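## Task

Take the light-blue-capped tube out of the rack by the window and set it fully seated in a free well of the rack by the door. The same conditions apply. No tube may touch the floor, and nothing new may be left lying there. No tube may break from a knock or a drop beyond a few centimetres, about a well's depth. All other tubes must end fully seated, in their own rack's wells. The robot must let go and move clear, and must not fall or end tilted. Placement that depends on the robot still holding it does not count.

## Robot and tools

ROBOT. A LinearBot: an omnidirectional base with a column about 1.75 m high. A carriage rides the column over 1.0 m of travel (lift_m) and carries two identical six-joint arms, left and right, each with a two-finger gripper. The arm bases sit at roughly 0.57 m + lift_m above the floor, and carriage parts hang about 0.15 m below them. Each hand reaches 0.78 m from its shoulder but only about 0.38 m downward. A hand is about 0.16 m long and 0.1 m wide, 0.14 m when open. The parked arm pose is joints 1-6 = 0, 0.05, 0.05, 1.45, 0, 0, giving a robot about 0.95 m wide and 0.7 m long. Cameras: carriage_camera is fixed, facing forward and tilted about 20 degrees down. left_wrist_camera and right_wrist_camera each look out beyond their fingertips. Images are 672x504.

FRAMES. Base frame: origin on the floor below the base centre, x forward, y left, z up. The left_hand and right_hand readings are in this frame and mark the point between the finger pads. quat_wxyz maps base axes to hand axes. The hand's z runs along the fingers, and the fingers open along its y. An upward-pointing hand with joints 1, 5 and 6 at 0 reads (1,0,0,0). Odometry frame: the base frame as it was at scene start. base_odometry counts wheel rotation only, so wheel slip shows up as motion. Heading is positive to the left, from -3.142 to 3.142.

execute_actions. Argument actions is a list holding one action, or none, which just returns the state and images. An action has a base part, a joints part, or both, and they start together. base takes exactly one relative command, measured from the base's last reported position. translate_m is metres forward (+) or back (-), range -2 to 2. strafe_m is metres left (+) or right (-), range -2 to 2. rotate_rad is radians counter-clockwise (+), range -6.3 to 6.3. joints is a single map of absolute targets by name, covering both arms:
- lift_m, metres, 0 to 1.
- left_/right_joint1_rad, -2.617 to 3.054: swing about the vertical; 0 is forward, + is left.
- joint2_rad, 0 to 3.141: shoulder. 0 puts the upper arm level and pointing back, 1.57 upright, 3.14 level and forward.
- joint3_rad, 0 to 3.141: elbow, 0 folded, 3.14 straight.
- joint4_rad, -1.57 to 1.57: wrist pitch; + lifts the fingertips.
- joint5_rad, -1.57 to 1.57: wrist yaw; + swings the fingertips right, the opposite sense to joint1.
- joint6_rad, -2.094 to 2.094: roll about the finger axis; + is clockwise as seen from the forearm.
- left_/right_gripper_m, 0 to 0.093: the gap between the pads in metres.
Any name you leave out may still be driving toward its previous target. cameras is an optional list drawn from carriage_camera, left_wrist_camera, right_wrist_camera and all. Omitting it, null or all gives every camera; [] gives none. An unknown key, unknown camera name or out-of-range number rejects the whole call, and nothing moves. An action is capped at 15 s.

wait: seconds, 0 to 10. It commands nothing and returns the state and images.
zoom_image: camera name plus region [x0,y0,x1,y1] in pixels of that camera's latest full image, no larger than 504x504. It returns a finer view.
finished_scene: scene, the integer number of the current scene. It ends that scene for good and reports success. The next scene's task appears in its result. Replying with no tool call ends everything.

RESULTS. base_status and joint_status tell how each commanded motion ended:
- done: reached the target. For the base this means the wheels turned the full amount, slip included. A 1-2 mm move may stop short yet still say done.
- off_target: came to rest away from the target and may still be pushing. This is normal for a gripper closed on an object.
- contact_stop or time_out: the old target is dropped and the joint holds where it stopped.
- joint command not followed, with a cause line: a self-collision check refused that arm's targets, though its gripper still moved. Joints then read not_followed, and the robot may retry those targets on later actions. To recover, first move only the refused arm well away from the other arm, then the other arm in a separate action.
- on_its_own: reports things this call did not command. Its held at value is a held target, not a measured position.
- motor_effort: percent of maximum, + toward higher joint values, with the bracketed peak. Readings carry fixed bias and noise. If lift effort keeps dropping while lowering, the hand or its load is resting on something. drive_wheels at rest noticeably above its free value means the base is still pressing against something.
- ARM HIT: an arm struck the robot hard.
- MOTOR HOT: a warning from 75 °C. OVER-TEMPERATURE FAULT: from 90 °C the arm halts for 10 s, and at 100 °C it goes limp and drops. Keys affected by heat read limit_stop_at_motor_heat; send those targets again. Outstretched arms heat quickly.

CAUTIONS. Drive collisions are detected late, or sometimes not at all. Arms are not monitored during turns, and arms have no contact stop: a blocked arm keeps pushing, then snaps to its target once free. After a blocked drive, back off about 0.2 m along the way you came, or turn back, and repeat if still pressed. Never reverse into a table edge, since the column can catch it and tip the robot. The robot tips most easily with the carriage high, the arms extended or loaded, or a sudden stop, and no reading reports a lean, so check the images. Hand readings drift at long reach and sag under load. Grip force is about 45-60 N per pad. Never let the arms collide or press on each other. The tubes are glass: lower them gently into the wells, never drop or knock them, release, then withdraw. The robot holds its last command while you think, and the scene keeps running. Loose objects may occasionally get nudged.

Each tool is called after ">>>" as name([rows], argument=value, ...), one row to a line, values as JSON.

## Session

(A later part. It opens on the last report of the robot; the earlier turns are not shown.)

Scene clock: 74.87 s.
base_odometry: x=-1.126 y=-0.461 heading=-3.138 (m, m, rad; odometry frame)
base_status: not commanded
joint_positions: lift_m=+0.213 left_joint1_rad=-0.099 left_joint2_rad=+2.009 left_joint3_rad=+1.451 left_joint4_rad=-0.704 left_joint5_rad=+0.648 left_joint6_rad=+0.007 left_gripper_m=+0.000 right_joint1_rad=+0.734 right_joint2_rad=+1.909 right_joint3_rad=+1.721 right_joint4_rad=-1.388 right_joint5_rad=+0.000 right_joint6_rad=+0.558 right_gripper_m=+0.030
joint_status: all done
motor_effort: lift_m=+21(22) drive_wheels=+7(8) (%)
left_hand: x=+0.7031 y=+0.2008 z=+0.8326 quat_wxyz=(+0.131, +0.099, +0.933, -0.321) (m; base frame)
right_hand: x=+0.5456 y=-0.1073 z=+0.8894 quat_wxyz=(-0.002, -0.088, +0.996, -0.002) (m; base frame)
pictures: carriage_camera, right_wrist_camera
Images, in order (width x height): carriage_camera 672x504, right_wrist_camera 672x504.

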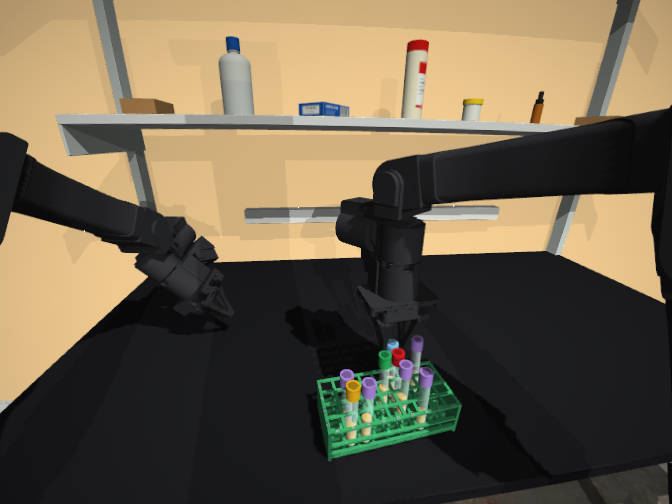

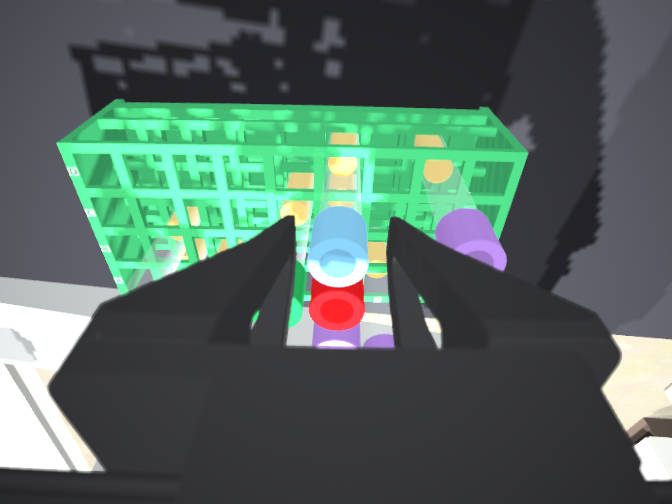

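>>> execute_actions([
  {"joints":{"right_gripper_m":0.012,"left_joint1_rad":-0.72,"left_joint2_rad":1.95,"left_joint3_rad":1.42}},
], cameras=[])

>>> execute_actions([
  {"joints":{"left_joint2_rad":2.12,"left_joint3_rad":1.5}},
], cameras=["carriage_camera","left_wrist_camera"])

>>> zoom_image(camera="carriage_camera", region=[270,290,450,470])

Scene clock: 76.43 s.
base_odometry: x=-1.126 y=-0.461 heading=-3.138 (m, m, rad; odometry frame)
base_status: not commanded
joint_positions: lift_m=+0.213 left_joint1_rad=-0.726 left_joint2_rad=+1.966 left_joint3_rad=+1.431 left_joint4_rad=-0.701 left_joint5_rad=+0.648 left_joint6_rad=+0.007 left_gripper_m=+0.000 right_joint1_rad=+0.734 right_joint2_rad=+1.909 right_joint3_rad=+1.721 right_joint4_rad=-1.388 right_joint5_rad=+0.000 right_joint6_rad=+0.558 right_gripper_m=+0.017
joint_status: right_gripper_m off_target (ended at +0.017, target +0.012); the others done
motor_effort: lift_m=+21(21) drive_wheels=+7(8) (%)
left_hand: x=+0.5342 y=-0.0175 z=+0.8443 quat_wxyz=(+0.038, +0.384, +0.854, -0.349) (m; base frame)
right_hand: x=+0.5456 y=-0.1073 z=+0.8894 quat_wxyz=(-0.002, -0.088, +0.996, -0.002) (m; base frame)
pictures: none
No camera images: the call's "cameras" was empty. Leave "cameras" out to get every camera's image.

Scene clock: 77.20 s.
base_odometry: x=-1.126 y=-0.461 heading=-3.138 (m, m, rad; odometry frame)
base_status: not commanded
joint_positions: lift_m=+0.213 left_joint1_rad=-0.726 left_joint2_rad=+2.133 left_joint3_rad=+1.490 left_joint4_rad=-0.699 left_joint5_rad=+0.648 left_joint6_rad=+0.007 left_gripper_m=+0.000 right_joint1_rad=+0.734 right_joint2_rad=+1.909 right_joint3_rad=+1.721 right_joint4_rad=-1.388 right_joint5_rad=+0.000 right_joint6_rad=+0.558 right_gripper_m=+0.017
joint_status: all done
motor_effort: lift_m=+21(21) drive_wheels=+7(7) (%)
left_hand: x=+0.5402 y=-0.0228 z=+0.7920 quat_wxyz=(-0.010, +0.371, +0.866, -0.334) (m; base frame)
right_hand: x=+0.5455 y=-0.1073 z=+0.8894 quat_wxyz=(-0.002, -0.088, +0.996, -0.002) (m; base frame)
pictures: carriage_camera, left_wrist_camera
Images, in order (width x height): carriage_camera 672x504, left_wrist_camera 672x504.

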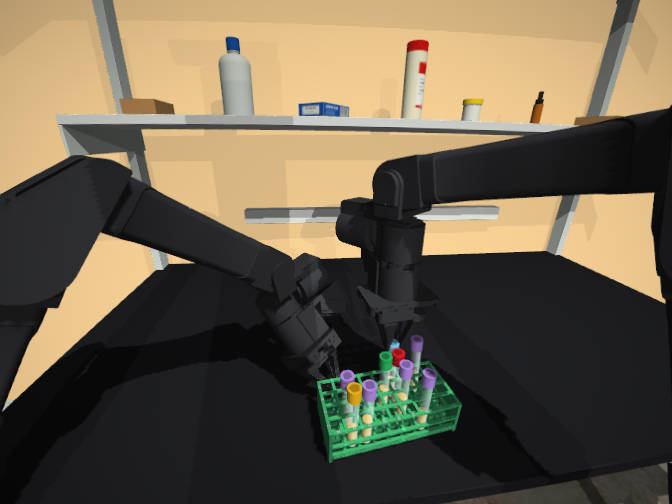

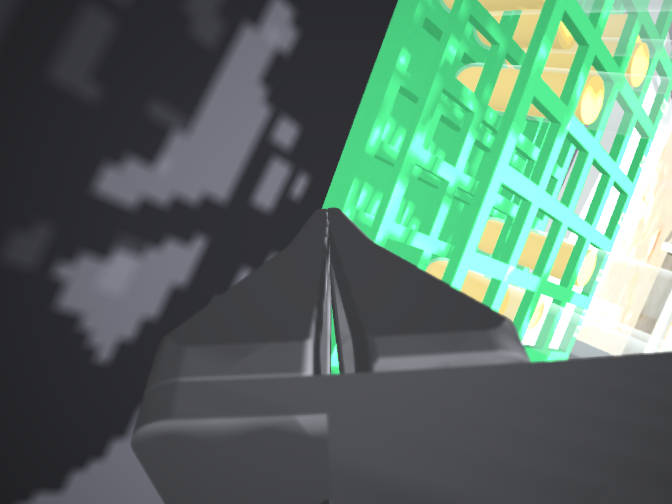

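Region (270, 290, 450, 470) of carriage_camera's 672x504 image, scaled by 2.800, with more detail than that image has.

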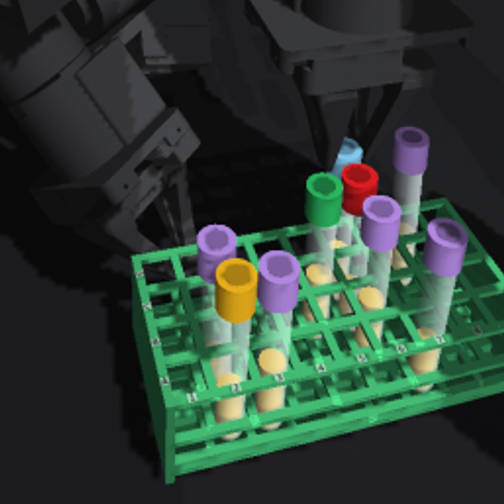

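>>> execute_actions([
  {"joints":{"left_joint2_rad":1.9,"left_joint3_rad":1.40}},
], cameras=[])

>>> execute_actions([
  {"joints":{"left_joint1_rad":-0.79}},
], cameras=[])

>>> execute_actions([
  {"joints":{"left_joint2_rad":1.98,"left_joint3_rad":1.44}},
], cameras=["carriage_camera","left_wrist_camera"])

>>> zoom_image(camera="carriage_camera", region=[270,290,450,470])

Scene clock: 79.57 s.
base_odometry: x=-1.126 y=-0.461 heading=-3.138 (m, m, rad; odometry frame)
base_status: not commanded
joint_positions: lift_m=+0.213 left_joint1_rad=-0.725 left_joint2_rad=+1.898 left_joint3_rad=+1.407 left_joint4_rad=-0.703 left_joint5_rad=+0.647 left_joint6_rad=+0.007 left_gripper_m=+0.000 right_joint1_rad=+0.734 right_joint2_rad=+1.909 right_joint3_rad=+1.721 right_joint4_rad=-1.388 right_joint5_rad=-0.003 right_joint6_rad=+0.558 right_gripper_m=+0.017
joint_status: all done
motor_effort: lift_m=+21(21) drive_wheels=+7(7) (%)
left_hand: x=+0.5304 y=-0.0134 z=+0.8642 quat_wxyz=(+0.057, +0.389, +0.848, -0.354) (m; base frame)
right_hand: x=+0.5452 y=-0.1070 z=+0.8894 quat_wxyz=(-0.003, -0.088, +0.996, -0.001) (m; base frame)
pictures: none
No camera images: the call's "cameras" was empty. Leave "cameras" out to get every camera's image.

Scene clock: 80.20 s.
base_odometry: x=-1.126 y=-0.461 heading=-3.138 (m, m, rad; odometry frame)
base_status: not commanded
joint_positions: lift_m=+0.213 left_joint1_rad=-0.795 left_joint2_rad=+1.898 left_joint3_rad=+1.407 left_joint4_rad=-0.703 left_joint5_rad=+0.647 left_joint6_rad=+0.007 left_gripper_m=+0.000 right_joint1_rad=+0.734 right_joint2_rad=+1.909 right_joint3_rad=+1.721 right_joint4_rad=-1.389 right_joint5_rad=-0.003 right_joint6_rad=+0.558 right_gripper_m=+0.017
joint_status: all done
motor_effort: lift_m=+21(21) drive_wheels=+7(7) (%)
left_hand: x=+0.5045 y=-0.0301 z=+0.8642 quat_wxyz=(+0.044, +0.418, +0.834, -0.356) (m; base frame)
right_hand: x=+0.5452 y=-0.1070 z=+0.8894 quat_wxyz=(-0.003, -0.088, +0.996, -0.001) (m; base frame)
pictures: none
No camera images: the call's "cameras" was empty. Leave "cameras" out to get every camera's image.

Scene clock: 80.87 s.
base_odometry: x=-1.126 y=-0.461 heading=-3.138 (m, m, rad; odometry frame)
base_status: not commanded
joint_positions: lift_m=+0.213 left_joint1_rad=-0.795 left_joint2_rad=+1.985 left_joint3_rad=+1.425 left_joint4_rad=-0.702 left_joint5_rad=+0.647 left_joint6_rad=+0.007 left_gripper_m=+0.000 right_joint1_rad=+0.734 right_joint2_rad=+1.909 right_joint3_rad=+1.721 right_joint4_rad=-1.389 right_joint5_rad=-0.003 right_joint6_rad=+0.558 right_gripper_m=+0.017
joint_status: all done
motor_effort: lift_m=+21(21) drive_wheels=+7(8) (%)
left_hand: x=+0.5065 y=-0.0322 z=+0.8342 quat_wxyz=(+0.014, +0.411, +0.844, -0.346) (m; base frame)
right_hand: x=+0.5451 y=-0.1070 z=+0.8894 quat_wxyz=(-0.003, -0.088, +0.996, -0.001) (m; base frame)
pictures: carriage_camera, left_wrist_camera
Images, in order (width x height): carriage_camera 672x504, left_wrist_camera 672x504.

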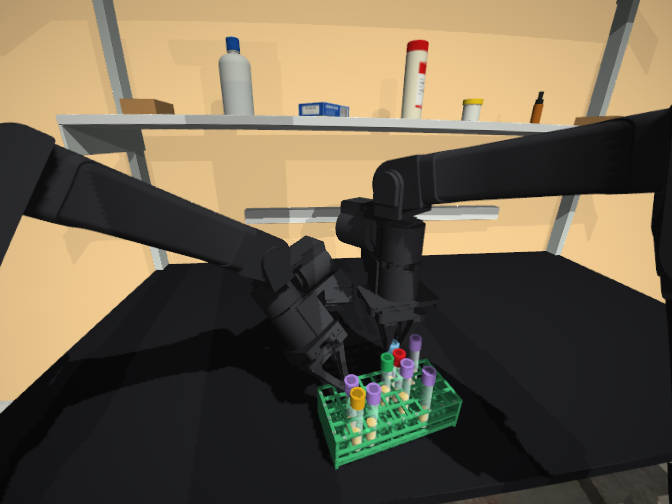

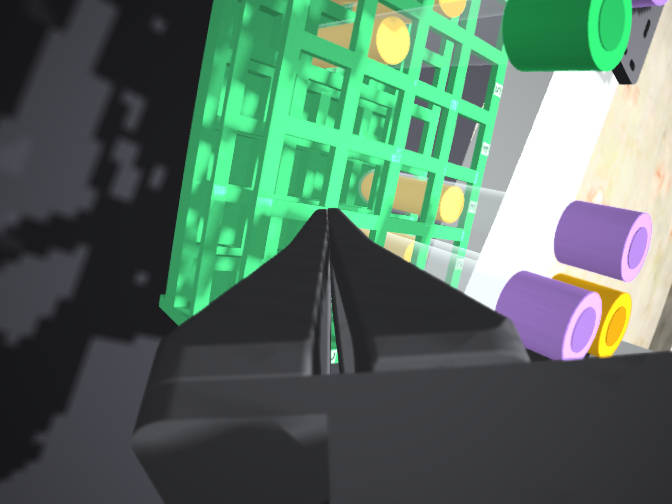

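Region (270, 290, 450, 470) of carriage_camera's 672x504 image, scaled by 2.800, with more detail than that image has.

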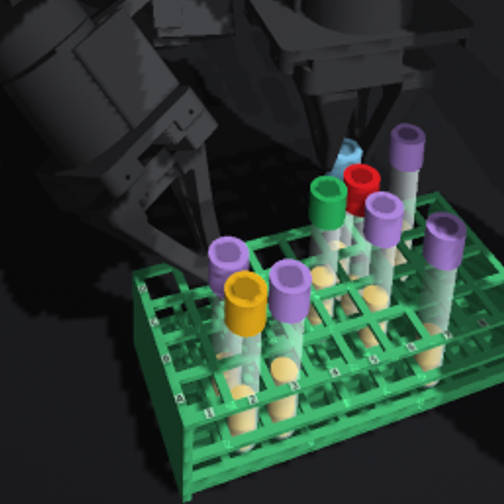

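>>> execute_actions([
  {"joints":{"left_joint2_rad":2.08,"left_joint3_rad":1.46}},
], cameras=[])

>>> execute_actions([
  {"joints":{"right_joint2_rad":1.885,"right_joint3_rad":1.80,"right_joint4_rad":-1.49}},
], cameras=["carriage_camera"])

>>> zoom_image(camera="carriage_camera", region=[270,290,450,470])

Scene clock: 81.73 s.
base_odometry: x=-1.126 y=-0.461 heading=-3.138 (m, m, rad; odometry frame)
base_status: not commanded
joint_positions: lift_m=+0.213 left_joint1_rad=-0.787 left_joint2_rad=+2.030 left_joint3_rad=+1.458 left_joint4_rad=-0.702 left_joint5_rad=+0.693 left_joint6_rad=+0.007 left_gripper_m=+0.000 right_joint1_rad=+0.734 right_joint2_rad=+1.909 right_joint3_rad=+1.721 right_joint4_rad=-1.397 right_joint5_rad=+0.006 right_joint6_rad=+0.558 right_gripper_m=+0.017
joint_status: all done
motor_effort: lift_m=+21(21) drive_wheels=+7(7) (%)
left_hand: x=+0.5093 y=-0.0390 z=+0.8304 quat_wxyz=(+0.001, +0.406, +0.838, -0.364) (m; base frame)
right_hand: x=+0.5447 y=-0.1095 z=+0.8894 quat_wxyz=(-0.004, -0.088, +0.996, -0.007) (m; base frame)
pictures: none
No camera images: the call's "cameras" was empty. Leave "cameras" out to get every camera's image.

Scene clock: 82.37 s.
base_odometry: x=-1.126 y=-0.461 heading=-3.138 (m, m, rad; odometry frame)
base_status: not commanded
joint_positions: lift_m=+0.213 left_joint1_rad=-0.787 left_joint2_rad=+2.033 left_joint3_rad=+1.458 left_joint4_rad=-0.697 left_joint5_rad=+0.701 left_joint6_rad=+0.007 left_gripper_m=+0.000 right_joint1_rad=+0.734 right_joint2_rad=+1.885 right_joint3_rad=+1.788 right_joint4_rad=-1.475 right_joint5_rad=+0.006 right_joint6_rad=+0.558 right_gripper_m=+0.017
joint_status: all done
motor_effort: lift_m=+21(21) drive_wheels=+7(7) (%)
left_hand: x=+0.5091 y=-0.0402 z=+0.8305 quat_wxyz=(+0.000, +0.406, +0.837, -0.367) (m; base frame)
right_hand: x=+0.5409 y=-0.1129 z=+0.9146 quat_wxyz=(+0.001, -0.088, +0.996, -0.003) (m; base frame)
pictures: carriage_camera
Images, in order (width x height): carriage_camera 672x504.

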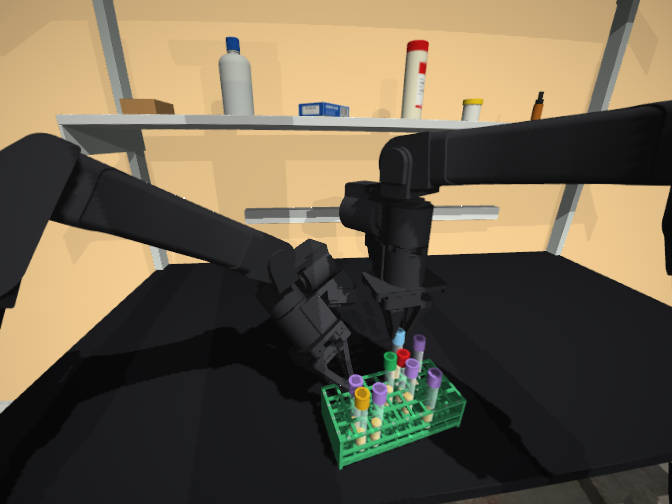

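Region (270, 290, 450, 470) of carriage_camera's 672x504 image, scaled by 2.800, with more detail than that image has.

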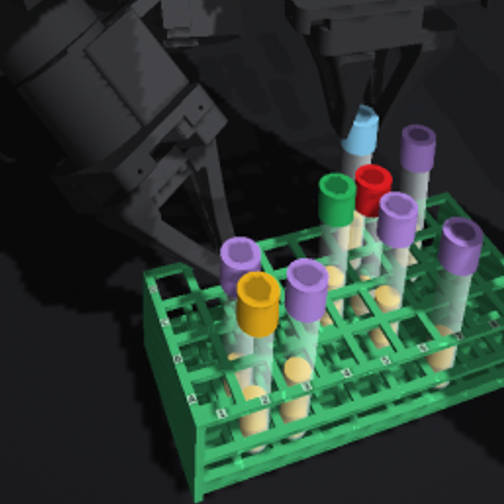

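>>> execute_actions([
  {"joints":{"right_joint2_rad":1.85,"right_joint3_rad":1.87,"right_joint4_rad":-1.57}},
], cameras=["carriage_camera"])

>>> zoom_image(camera="carriage_camera", region=[290,270,470,450])

Scene clock: 83.17 s.
base_odometry: x=-1.126 y=-0.461 heading=-3.138 (m, m, rad; odometry frame)
base_status: not commanded
joint_positions: lift_m=+0.213 left_joint1_rad=-0.787 left_joint2_rad=+2.034 left_joint3_rad=+1.458 left_joint4_rad=-0.696 left_joint5_rad=+0.703 left_joint6_rad=+0.007 left_gripper_m=+0.000 right_joint1_rad=+0.734 right_joint2_rad=+1.846 right_joint3_rad=+1.859 right_joint4_rad=-1.558 right_joint5_rad=+0.006 right_joint6_rad=+0.558 right_gripper_m=+0.017
joint_status: all done
motor_effort: lift_m=+21(21) drive_wheels=+7(7) (%)
left_hand: x=+0.5090 y=-0.0405 z=+0.8304 quat_wxyz=(+0.000, +0.406, +0.836, -0.368) (m; base frame)
right_hand: x=+0.5345 y=-0.1187 z=+0.9447 quat_wxyz=(+0.012, -0.088, +0.996, +0.005) (m; base frame)
pictures: carriage_camera
Images, in order (width x height): carriage_camera 672x504.

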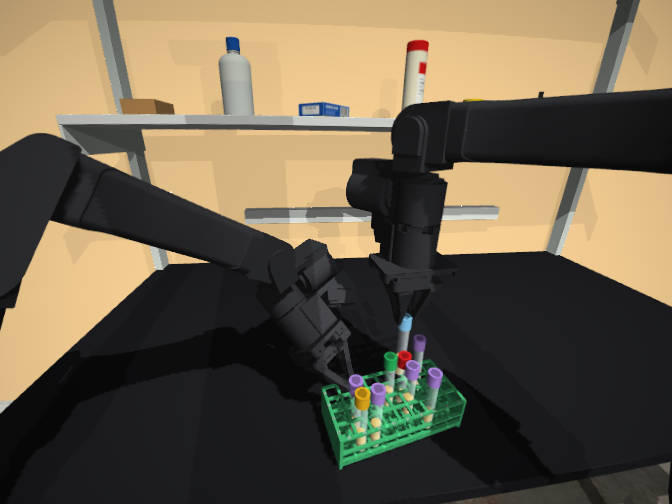

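Region (290, 270, 470, 450) of carriage_camera's 672x504 image, scaled by 2.800, with more detail than that image has.

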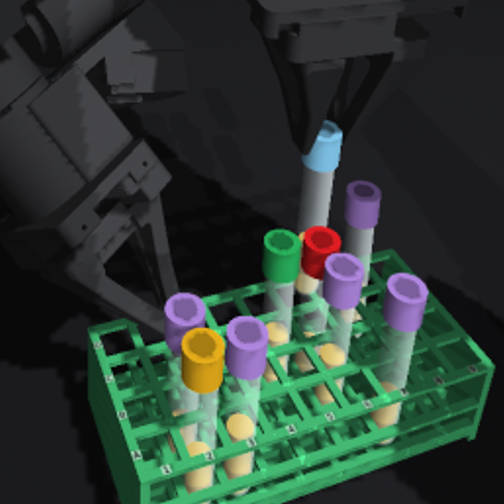

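>>> execute_actions([
  {"joints":{"lift_m":0.243,"left_joint2_rad":2.16,"left_joint3_rad":1.5}},
], cameras=["carriage_camera"])

>>> zoom_image(camera="carriage_camera", region=[290,290,470,470])

Scene clock: 84.00 s.
base_odometry: x=-1.126 y=-0.461 heading=-3.138 (m, m, rad; odometry frame)
base_status: not commanded
joint_positions: lift_m=+0.243 left_joint1_rad=-0.787 left_joint2_rad=+2.128 left_joint3_rad=+1.492 left_joint4_rad=-0.696 left_joint5_rad=+0.702 left_joint6_rad=+0.007 left_gripper_m=+0.000 right_joint1_rad=+0.734 right_joint2_rad=+1.845 right_joint3_rad=+1.859 right_joint4_rad=-1.561 right_joint5_rad=+0.005 right_joint6_rad=+0.558 right_gripper_m=+0.017
joint_status: all done
motor_effort: lift_m=+23(26) drive_wheels=+7(7) (%)
left_hand: x=+0.5122 y=-0.0436 z=+0.8308 quat_wxyz=(-0.026, +0.399, +0.844, -0.358) (m; base frame)
right_hand: x=+0.5337 y=-0.1191 z=+0.9750 quat_wxyz=(+0.011, -0.088, +0.996, +0.005) (m; base frame)
pictures: carriage_camera
Images, in order (width x height): carriage_camera 672x504.

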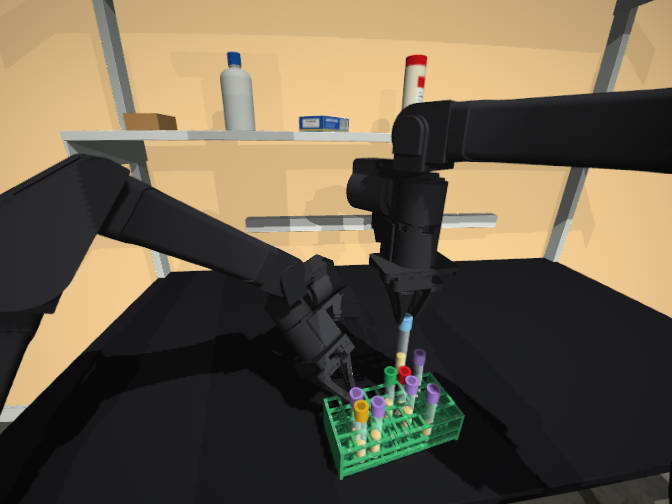

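Region (290, 290, 470, 470) of carriage_camera's 672x504 image, scaled by 2.800, with more detail than that image has.

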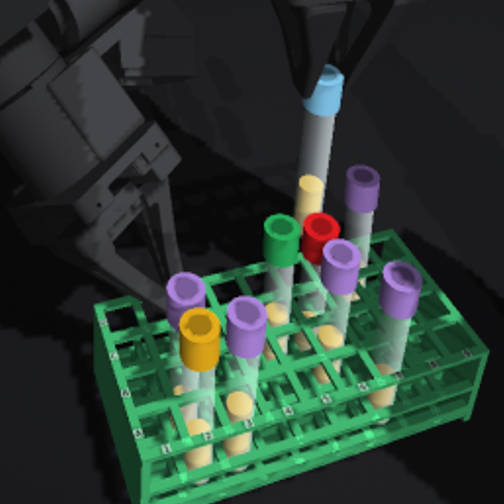

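>>> execute_actions([
  {"joints":{"lift_m":0.5,"left_joint2_rad":2.05,"left_joint3_rad":1.46}},
], cameras=[])

>>> execute_actions([
  {"base":{"translate_m":-0.4},"joints":{"left_joint1_rad":0,"left_joint2_rad":1.2,"left_joint3_rad":1.0,"left_joint5_rad":0}},
], cameras=["carriage_camera"])

>>> execute_actions([
  {"base":{"rotate_rad":3.14}},
], cameras=["carriage_camera"])

Scene clock: 85.80 s.
base_odometry: x=-1.126 y=-0.461 heading=-3.138 (m, m, rad; odometry frame)
base_status: not commanded
joint_positions: lift_m=+0.500 left_joint1_rad=-0.787 left_joint2_rad=+2.057 left_joint3_rad=+1.461 left_joint4_rad=-0.703 left_joint5_rad=+0.657 left_joint6_rad=+0.007 left_gripper_m=+0.000 right_joint1_rad=+0.734 right_joint2_rad=+1.846 right_joint3_rad=+1.859 right_joint4_rad=-1.563 right_joint5_rad=+0.003 right_joint6_rad=+0.558 right_gripper_m=+0.017
joint_status: all done
motor_effort: lift_m=+23(28) drive_wheels=+7(7) (%)
left_hand: x=+0.5131 y=-0.0358 z=+1.1032 quat_wxyz=(-0.003, +0.403, +0.848, -0.344) (m; base frame)
right_hand: x=+0.5332 y=-0.1192 z=+1.2317 quat_wxyz=(+0.009, -0.088, +0.996, +0.005) (m; base frame)
pictures: none
No camera images: the call's "cameras" was empty. Leave "cameras" out to get every camera's image.

Scene clock: 88.60 s.
base_odometry: x=-0.726 y=-0.460 heading=-3.138 (m, m, rad; odometry frame)
base_status: done
joint_positions: lift_m=+0.500 left_joint1_rad=-0.001 left_joint2_rad=+1.210 left_joint3_rad=+1.021 left_joint4_rad=-0.700 left_joint5_rad=+0.003 left_joint6_rad=+0.007 left_gripper_m=+0.000 right_joint1_rad=+0.734 right_joint2_rad=+1.846 right_joint3_rad=+1.859 right_joint4_rad=-1.565 right_joint5_rad=+0.003 right_joint6_rad=+0.558 right_gripper_m=+0.017
joint_status: all done
motor_effort: lift_m=+23(23) drive_wheels=-3(15) (%)
left_hand: x=+0.6132 y=+0.3465 z=+1.2291 quat_wxyz=(+0.334, +0.004, +0.942, +0.000) (m; base frame)
right_hand: x=+0.5328 y=-0.1195 z=+1.2317 quat_wxyz=(+0.009, -0.088, +0.996, +0.005) (m; base frame)
pictures: carriage_camera
Images, in order (width x height): carriage_camera 672x504.

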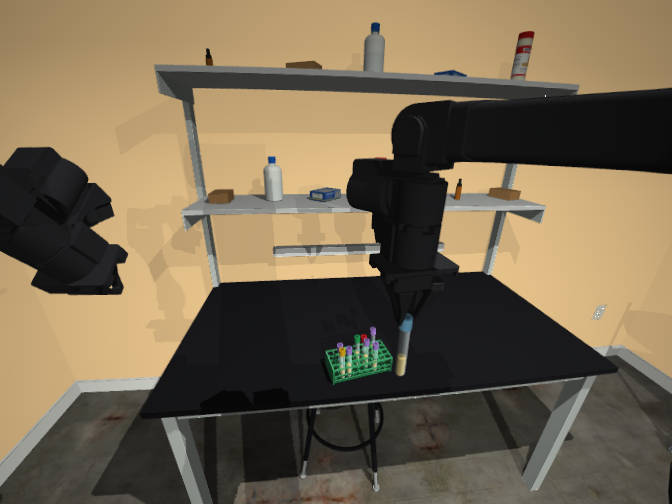

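Scene clock: 92.90 s.
base_odometry: x=-0.726 y=-0.460 heading=+0.001 (m, m, rad; odometry frame)
base_status: done
joint_positions: lift_m=+0.500 left_joint1_rad=+0.001 left_joint2_rad=+1.210 left_joint3_rad=+1.021 left_joint4_rad=-0.701 left_joint5_rad=+0.002 left_joint6_rad=+0.007 left_gripper_m=+0.000 right_joint1_rad=+0.732 right_joint2_rad=+1.846 right_joint3_rad=+1.859 right_joint4_rad=-1.560 right_joint5_rad=+0.003 right_joint6_rad=+0.558 right_gripper_m=+0.017
joint_status: not commanded
motor_effort: lift_m=+23(23) drive_wheels=+13(24) (%)
left_hand: x=+0.6131 y=+0.3470 z=+1.2290 quat_wxyz=(+0.334, +0.003, +0.943, +0.000) (m; base frame)
right_hand: x=+0.5343 y=-0.1191 z=+1.2317 quat_wxyz=(+0.011, -0.087, +0.996, +0.006) (m; base frame)
pictures: carriage_camera
Images, in order (width x height): carriage_camera 672x504.

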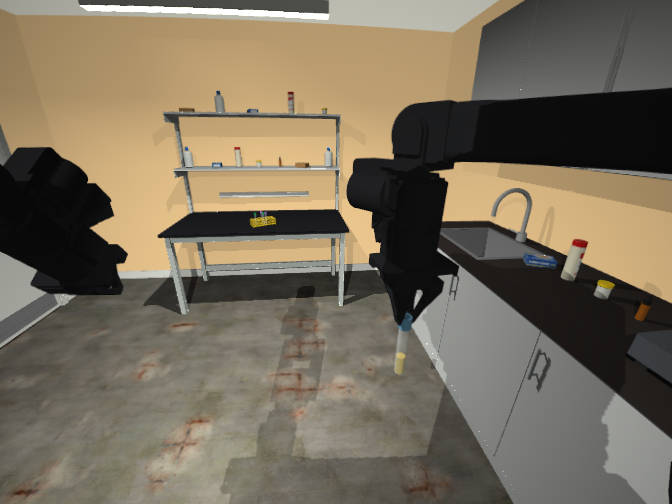

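>>> execute_actions([
  {"base":{"strafe_m":0.7}},
], cameras=[])

>>> execute_actions([
  {"base":{"translate_m":1.3}},
], cameras=["carriage_camera"])

Scene clock: 96.70 s.
base_odometry: x=-0.729 y=+0.240 heading=+0.003 (m, m, rad; odometry frame)
base_status: done
joint_positions: lift_m=+0.500 left_joint1_rad=+0.001 left_joint2_rad=+1.210 left_joint3_rad=+1.021 left_joint4_rad=-0.702 left_joint5_rad=+0.002 left_joint6_rad=+0.007 left_gripper_m=+0.000 right_joint1_rad=+0.732 right_joint2_rad=+1.846 right_joint3_rad=+1.859 right_joint4_rad=-1.566 right_joint5_rad=+0.003 right_joint6_rad=+0.558 right_gripper_m=+0.017
joint_status: not commanded
motor_effort: lift_m=+23(23) drive_wheels=-14(28) (%)
left_hand: x=+0.6129 y=+0.3470 z=+1.2289 quat_wxyz=(+0.334, +0.003, +0.943, +0.000) (m; base frame)
right_hand: x=+0.5332 y=-0.1200 z=+1.2317 quat_wxyz=(+0.009, -0.087, +0.996, +0.004) (m; base frame)
pictures: none
No camera images: the call's "cameras" was empty. Leave "cameras" out to get every camera's image.

Scene clock: 101.70 s.
base_odometry: x=+0.571 y=+0.247 heading=+0.004 (m, m, rad; odometry frame)
base_status: done
joint_positions: lift_m=+0.500 left_joint1_rad=+0.001 left_joint2_rad=+1.208 left_joint3_rad=+1.021 left_joint4_rad=-0.706 left_joint5_rad=+0.001 left_joint6_rad=+0.007 left_gripper_m=+0.000 right_joint1_rad=+0.733 right_joint2_rad=+1.846 right_joint3_rad=+1.859 right_joint4_rad=-1.568 right_joint5_rad=+0.002 right_joint6_rad=+0.558 right_gripper_m=+0.017
joint_status: not commanded
motor_effort: lift_m=+23(23) drive_wheels=-9(21) (%)
left_hand: x=+0.6121 y=+0.3472 z=+1.2287 quat_wxyz=(+0.333, +0.003, +0.943, +0.001) (m; base frame)
right_hand: x=+0.5325 y=-0.1202 z=+1.2316 quat_wxyz=(+0.007, -0.087, +0.996, +0.004) (m; base frame)
pictures: carriage_camera
Images, in order (width x height): carriage_camera 672x504.

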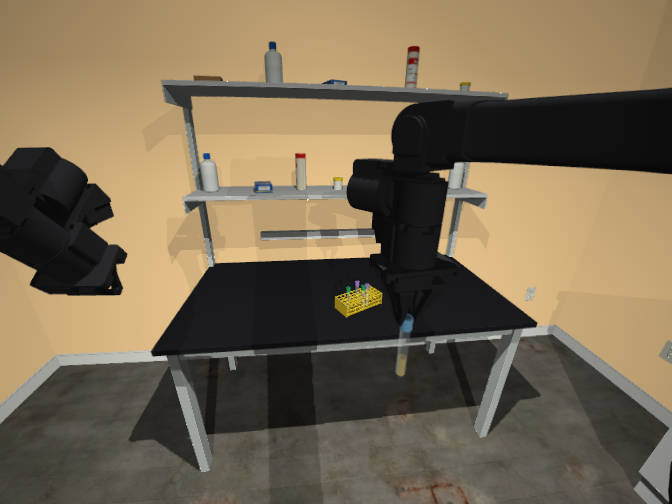

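>>> execute_actions([
  {"base":{"translate_m":0.4},"joints":{"right_joint1_rad":0.48,"right_joint2_rad":2.42,"right_joint3_rad":2.44,"right_joint4_rad":-1.57,"lift_m":0.45}},
])

Scene clock: 104.83 s.
base_odometry: x=+0.971 y=+0.250 heading=+0.006 (m, m, rad; odometry frame)
base_status: done
joint_positions: lift_m=+0.450 left_joint1_rad=+0.001 left_joint2_rad=+1.206 left_joint3_rad=+1.006 left_joint4_rad=-0.710 left_joint5_rad=+0.001 left_joint6_rad=+0.007 left_gripper_m=+0.000 right_joint1_rad=+0.474 right_joint2_rad=+2.412 right_joint3_rad=+2.423 right_joint4_rad=-1.567 right_joint5_rad=+0.000 right_joint6_rad=+0.558 right_gripper_m=+0.017
joint_status: all done
motor_effort: lift_m=+21(21) drive_wheels=-10(19) (%)
left_hand: x=+0.6084 y=+0.3472 z=+1.1732 quat_wxyz=(+0.325, +0.003, +0.946, +0.001) (m; base frame)
right_hand: x=+0.6931 y=-0.1351 z=+1.1030 quat_wxyz=(+0.006, +0.042, +0.999, +0.003) (m; base frame)
pictures: carriage_camera, left_wrist_camera, right_wrist_camera
Images, in order (width x height): carriage_camera 672x504, left_wrist_camera 672x504, right_wrist_camera 672x504.

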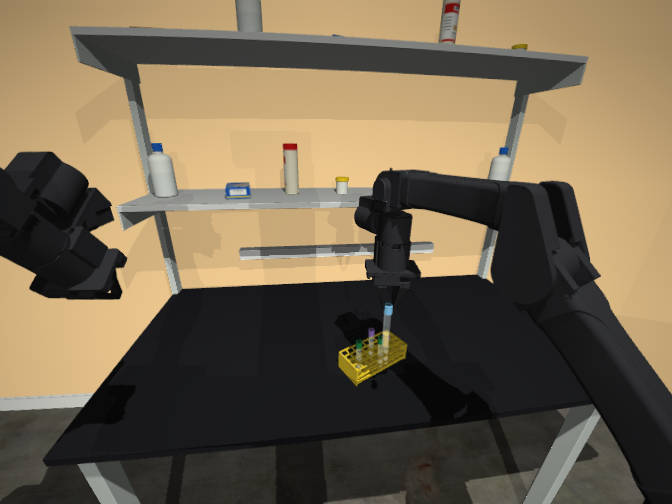

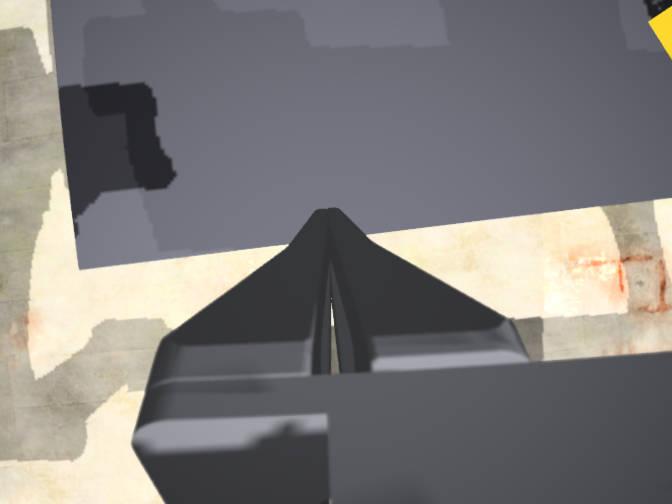

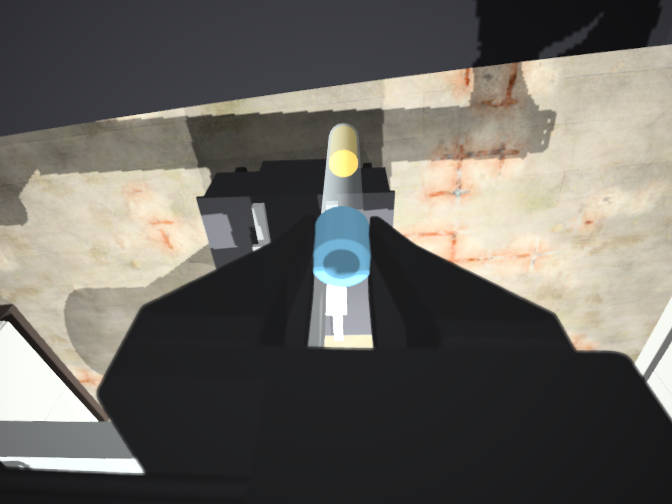

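>>> execute_actions([
  {"base":{"translate_m":0.15},"joints":{"lift_m":0.40}},
], cameras=["carriage_camera","right_wrist_camera"])

Scene clock: 106.83 s.
base_odometry: x=+1.121 y=+0.251 heading=+0.007 (m, m, rad; odometry frame)
base_status: done
joint_positions: lift_m=+0.400 left_joint1_rad=+0.001 left_joint2_rad=+1.203 left_joint3_rad=+1.006 left_joint4_rad=-0.710 left_joint5_rad=+0.001 left_joint6_rad=+0.007 left_gripper_m=+0.000 right_joint1_rad=+0.480 right_joint2_rad=+2.420 right_joint3_rad=+2.431 right_joint4_rad=-1.569 right_joint5_rad=+0.000 right_joint6_rad=+0.558 right_gripper_m=+0.017
joint_status: all done
motor_effort: lift_m=+21(22) drive_wheels=-10(19) (%)
left_hand: x=+0.6082 y=+0.3472 z=+1.1239 quat_wxyz=(+0.326, +0.003, +0.945, +0.001) (m; base frame)
right_hand: x=+0.6926 y=-0.1321 z=+1.0514 quat_wxyz=(+0.005, +0.039, +0.999, +0.003) (m; base frame)
pictures: carriage_camera, right_wrist_camera
Images, in order (width x height): carriage_camera 672x504, right_wrist_camera 672x504.

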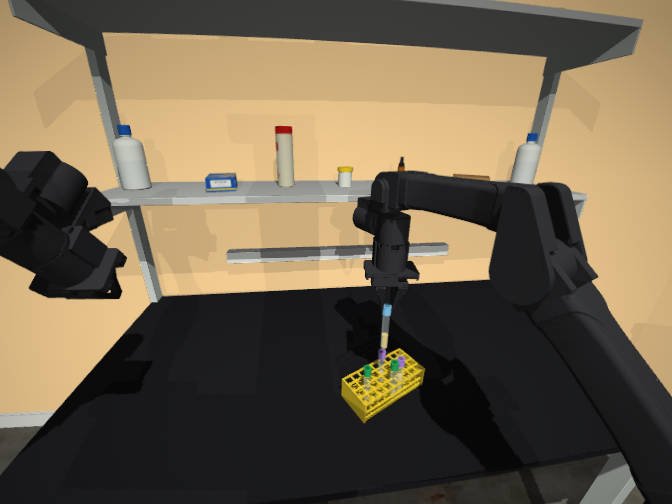

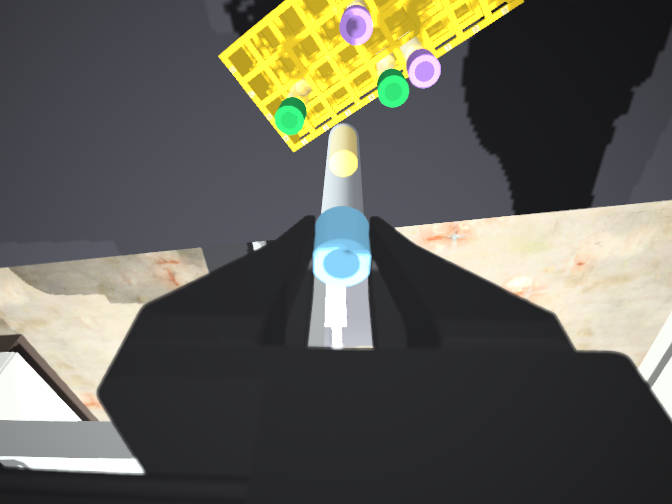

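>>> execute_actions([
  {"base":{"strafe_m":0.055},"joints":{"lift_m":0.37}},
], cameras=[])

>>> execute_actions([
  {"base":{"translate_m":0.032}},
], cameras=["carriage_camera","right_wrist_camera"])

>>> zoom_image(camera="right_wrist_camera", region=[240,0,480,240])

>>> zoom_image(camera="carriage_camera", region=[330,310,470,450])

Scene clock: 108.50 s.
base_odometry: x=+1.121 y=+0.306 heading=+0.006 (m, m, rad; odometry frame)
base_status: done
joint_positions: lift_m=+0.370 left_joint1_rad=+0.001 left_joint2_rad=+1.202 left_joint3_rad=+1.006 left_joint4_rad=-0.708 left_joint5_rad=+0.001 left_joint6_rad=+0.007 left_gripper_m=+0.000 right_joint1_rad=+0.481 right_joint2_rad=+2.419 right_joint3_rad=+2.431 right_joint4_rad=-1.569 right_joint5_rad=+0.000 right_joint6_rad=+0.558 right_gripper_m=+0.017
joint_status: all done
motor_effort: lift_m=+21(22) drive_wheels=+4(16) (%)
left_hand: x=+0.6085 y=+0.3472 z=+1.0945 quat_wxyz=(+0.327, +0.003, +0.945, +0.001) (m; base frame)
right_hand: x=+0.6924 y=-0.1317 z=+1.0219 quat_wxyz=(+0.006, +0.038, +0.999, +0.003) (m; base frame)
pictures: none
No camera images: the call's "cameras" was empty. Leave "cameras" out to get every camera's image.

Scene clock: 109.60 s.
base_odometry: x=+1.153 y=+0.307 heading=+0.008 (m, m, rad; odometry frame)
base_status: done
joint_positions: lift_m=+0.370 left_joint1_rad=+0.001 left_joint2_rad=+1.202 left_joint3_rad=+1.006 left_joint4_rad=-0.707 left_joint5_rad=+0.001 left_joint6_rad=+0.007 left_gripper_m=+0.000 right_joint1_rad=+0.481 right_joint2_rad=+2.418 right_joint3_rad=+2.431 right_joint4_rad=-1.569 right_joint5_rad=+0.000 right_joint6_rad=+0.558 right_gripper_m=+0.017
joint_status: not commanded
motor_effort: lift_m=+21(21) drive_wheels=+9(15) (%)
left_hand: x=+0.6087 y=+0.3472 z=+1.0946 quat_wxyz=(+0.328, +0.003, +0.945, +0.001) (m; base frame)
right_hand: x=+0.6923 y=-0.1317 z=+1.0222 quat_wxyz=(+0.006, +0.038, +0.999, +0.003) (m; base frame)
pictures: carriage_camera, right_wrist_camera
Images, in order (width x height): carriage_camera 672x504, right_wrist_camera 672x504.

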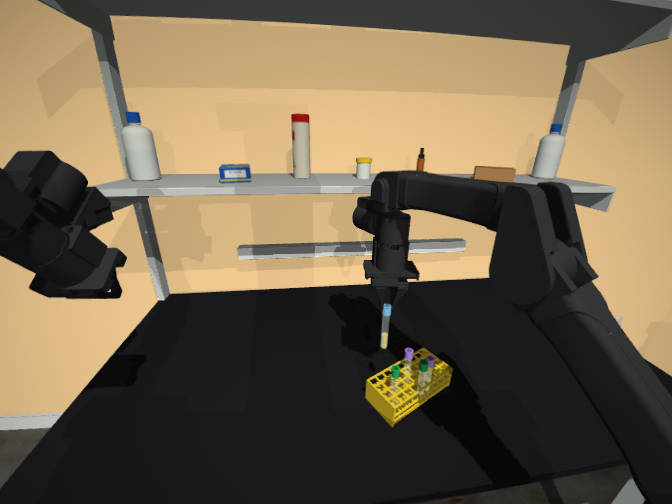

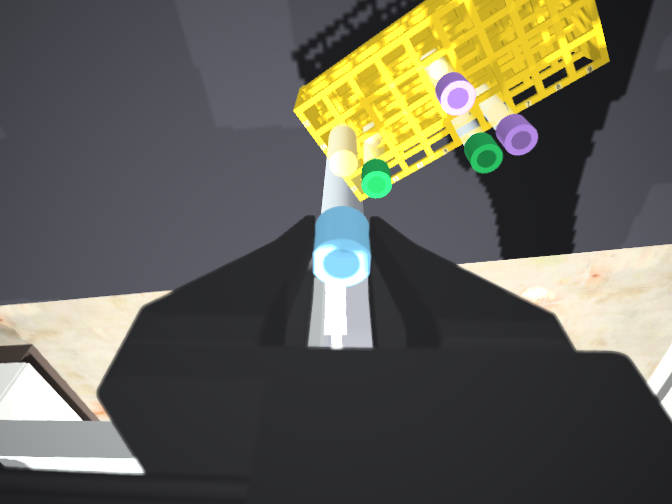

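Region (240, 0, 480, 240) of right_wrist_camera's 672x504 image, scaled by 2.100, with more detail than that image has.

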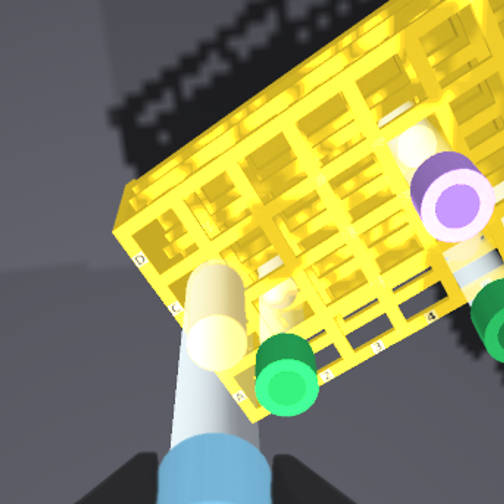

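Region (330, 310, 470, 450) of carriage_camera's 672x504 image, scaled by 3.600, with more detail than that image has.

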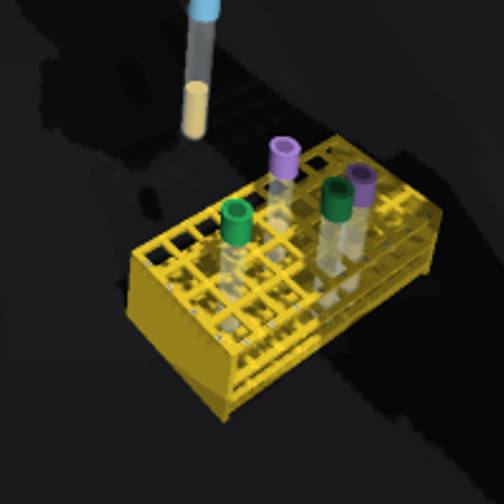

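>>> execute_actions([
  {"base":{"strafe_m":-0.023},"joints":{"lift_m":0.345}},
], cameras=[])

>>> execute_actions([
  {"base":{"translate_m":0.02}},
], cameras=["carriage_camera","right_wrist_camera"])

>>> zoom_image(camera="right_wrist_camera", region=[240,0,480,240])

>>> zoom_image(camera="carriage_camera", region=[330,310,470,450])

Scene clock: 111.43 s.
base_odometry: x=+1.154 y=+0.284 heading=+0.008 (m, m, rad; odometry frame)
base_status: done
joint_positions: lift_m=+0.345 left_joint1_rad=+0.001 left_joint2_rad=+1.202 left_joint3_rad=+1.006 left_joint4_rad=-0.707 left_joint5_rad=+0.001 left_joint6_rad=+0.007 left_gripper_m=+0.000 right_joint1_rad=+0.479 right_joint2_rad=+2.420 right_joint3_rad=+2.431 right_joint4_rad=-1.569 right_joint5_rad=+0.000 right_joint6_rad=+0.558 right_gripper_m=+0.017
joint_status: all done
motor_effort: lift_m=+21(22) drive_wheels=+8(18) (%)
left_hand: x=+0.6087 y=+0.3473 z=+1.0696 quat_wxyz=(+0.328, +0.003, +0.945, +0.001) (m; base frame)
right_hand: x=+0.6929 y=-0.1325 z=+0.9965 quat_wxyz=(+0.006, +0.039, +0.999, +0.003) (m; base frame)
pictures: none
No camera images: the call's "cameras" was empty. Leave "cameras" out to get every camera's image.

Scene clock: 112.60 s.
base_odometry: x=+1.174 y=+0.284 heading=+0.007 (m, m, rad; odometry frame)
base_status: done
joint_positions: lift_m=+0.345 left_joint1_rad=+0.001 left_joint2_rad=+1.202 left_joint3_rad=+1.006 left_joint4_rad=-0.707 left_joint5_rad=+0.001 left_joint6_rad=+0.007 left_gripper_m=+0.000 right_joint1_rad=+0.480 right_joint2_rad=+2.420 right_joint3_rad=+2.431 right_joint4_rad=-1.567 right_joint5_rad=+0.000 right_joint6_rad=+0.558 right_gripper_m=+0.017
joint_status: not commanded
motor_effort: lift_m=+21(21) drive_wheels=+9(17) (%)
left_hand: x=+0.6087 y=+0.3473 z=+1.0696 quat_wxyz=(+0.328, +0.003, +0.945, +0.001) (m; base frame)
right_hand: x=+0.6929 y=-0.1319 z=+0.9965 quat_wxyz=(+0.006, +0.039, +0.999, +0.004) (m; base frame)
pictures: carriage_camera, right_wrist_camera
Images, in order (width x height): carriage_camera 672x504, right_wrist_camera 672x504.

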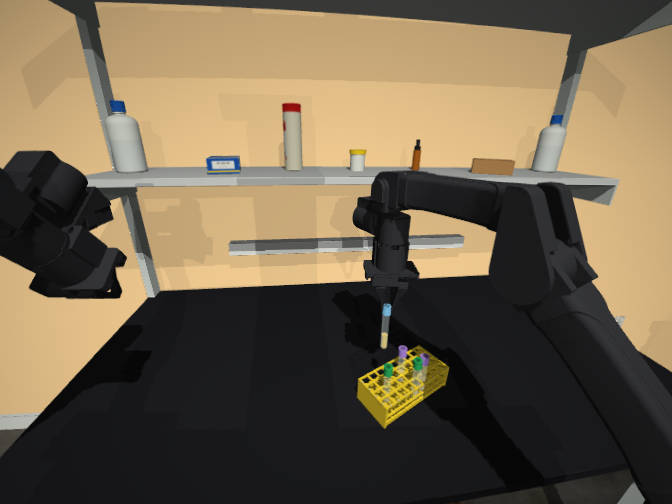

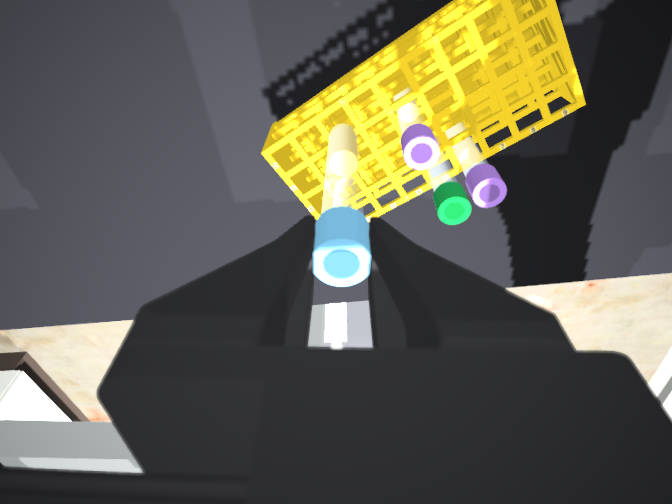

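Region (240, 0, 480, 240) of right_wrist_camera's 672x504 image, scaled by 2.100, with more detail than that image has.

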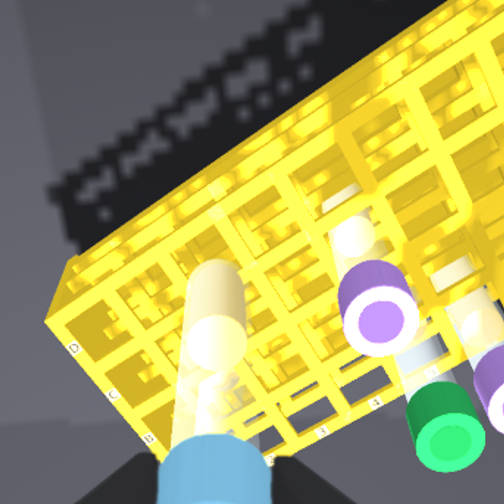

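Region (330, 310, 470, 450) of carriage_camera's 672x504 image, scaled by 3.600, with more detail than that image has.

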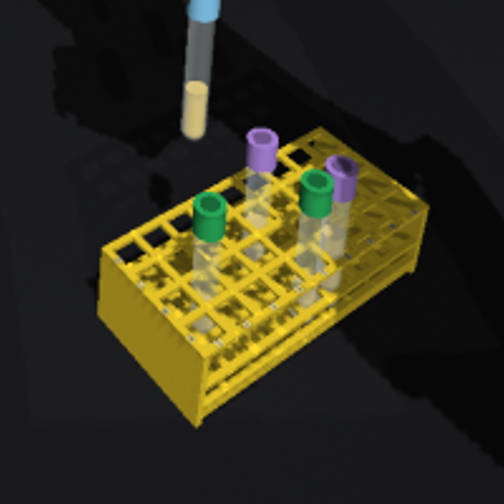

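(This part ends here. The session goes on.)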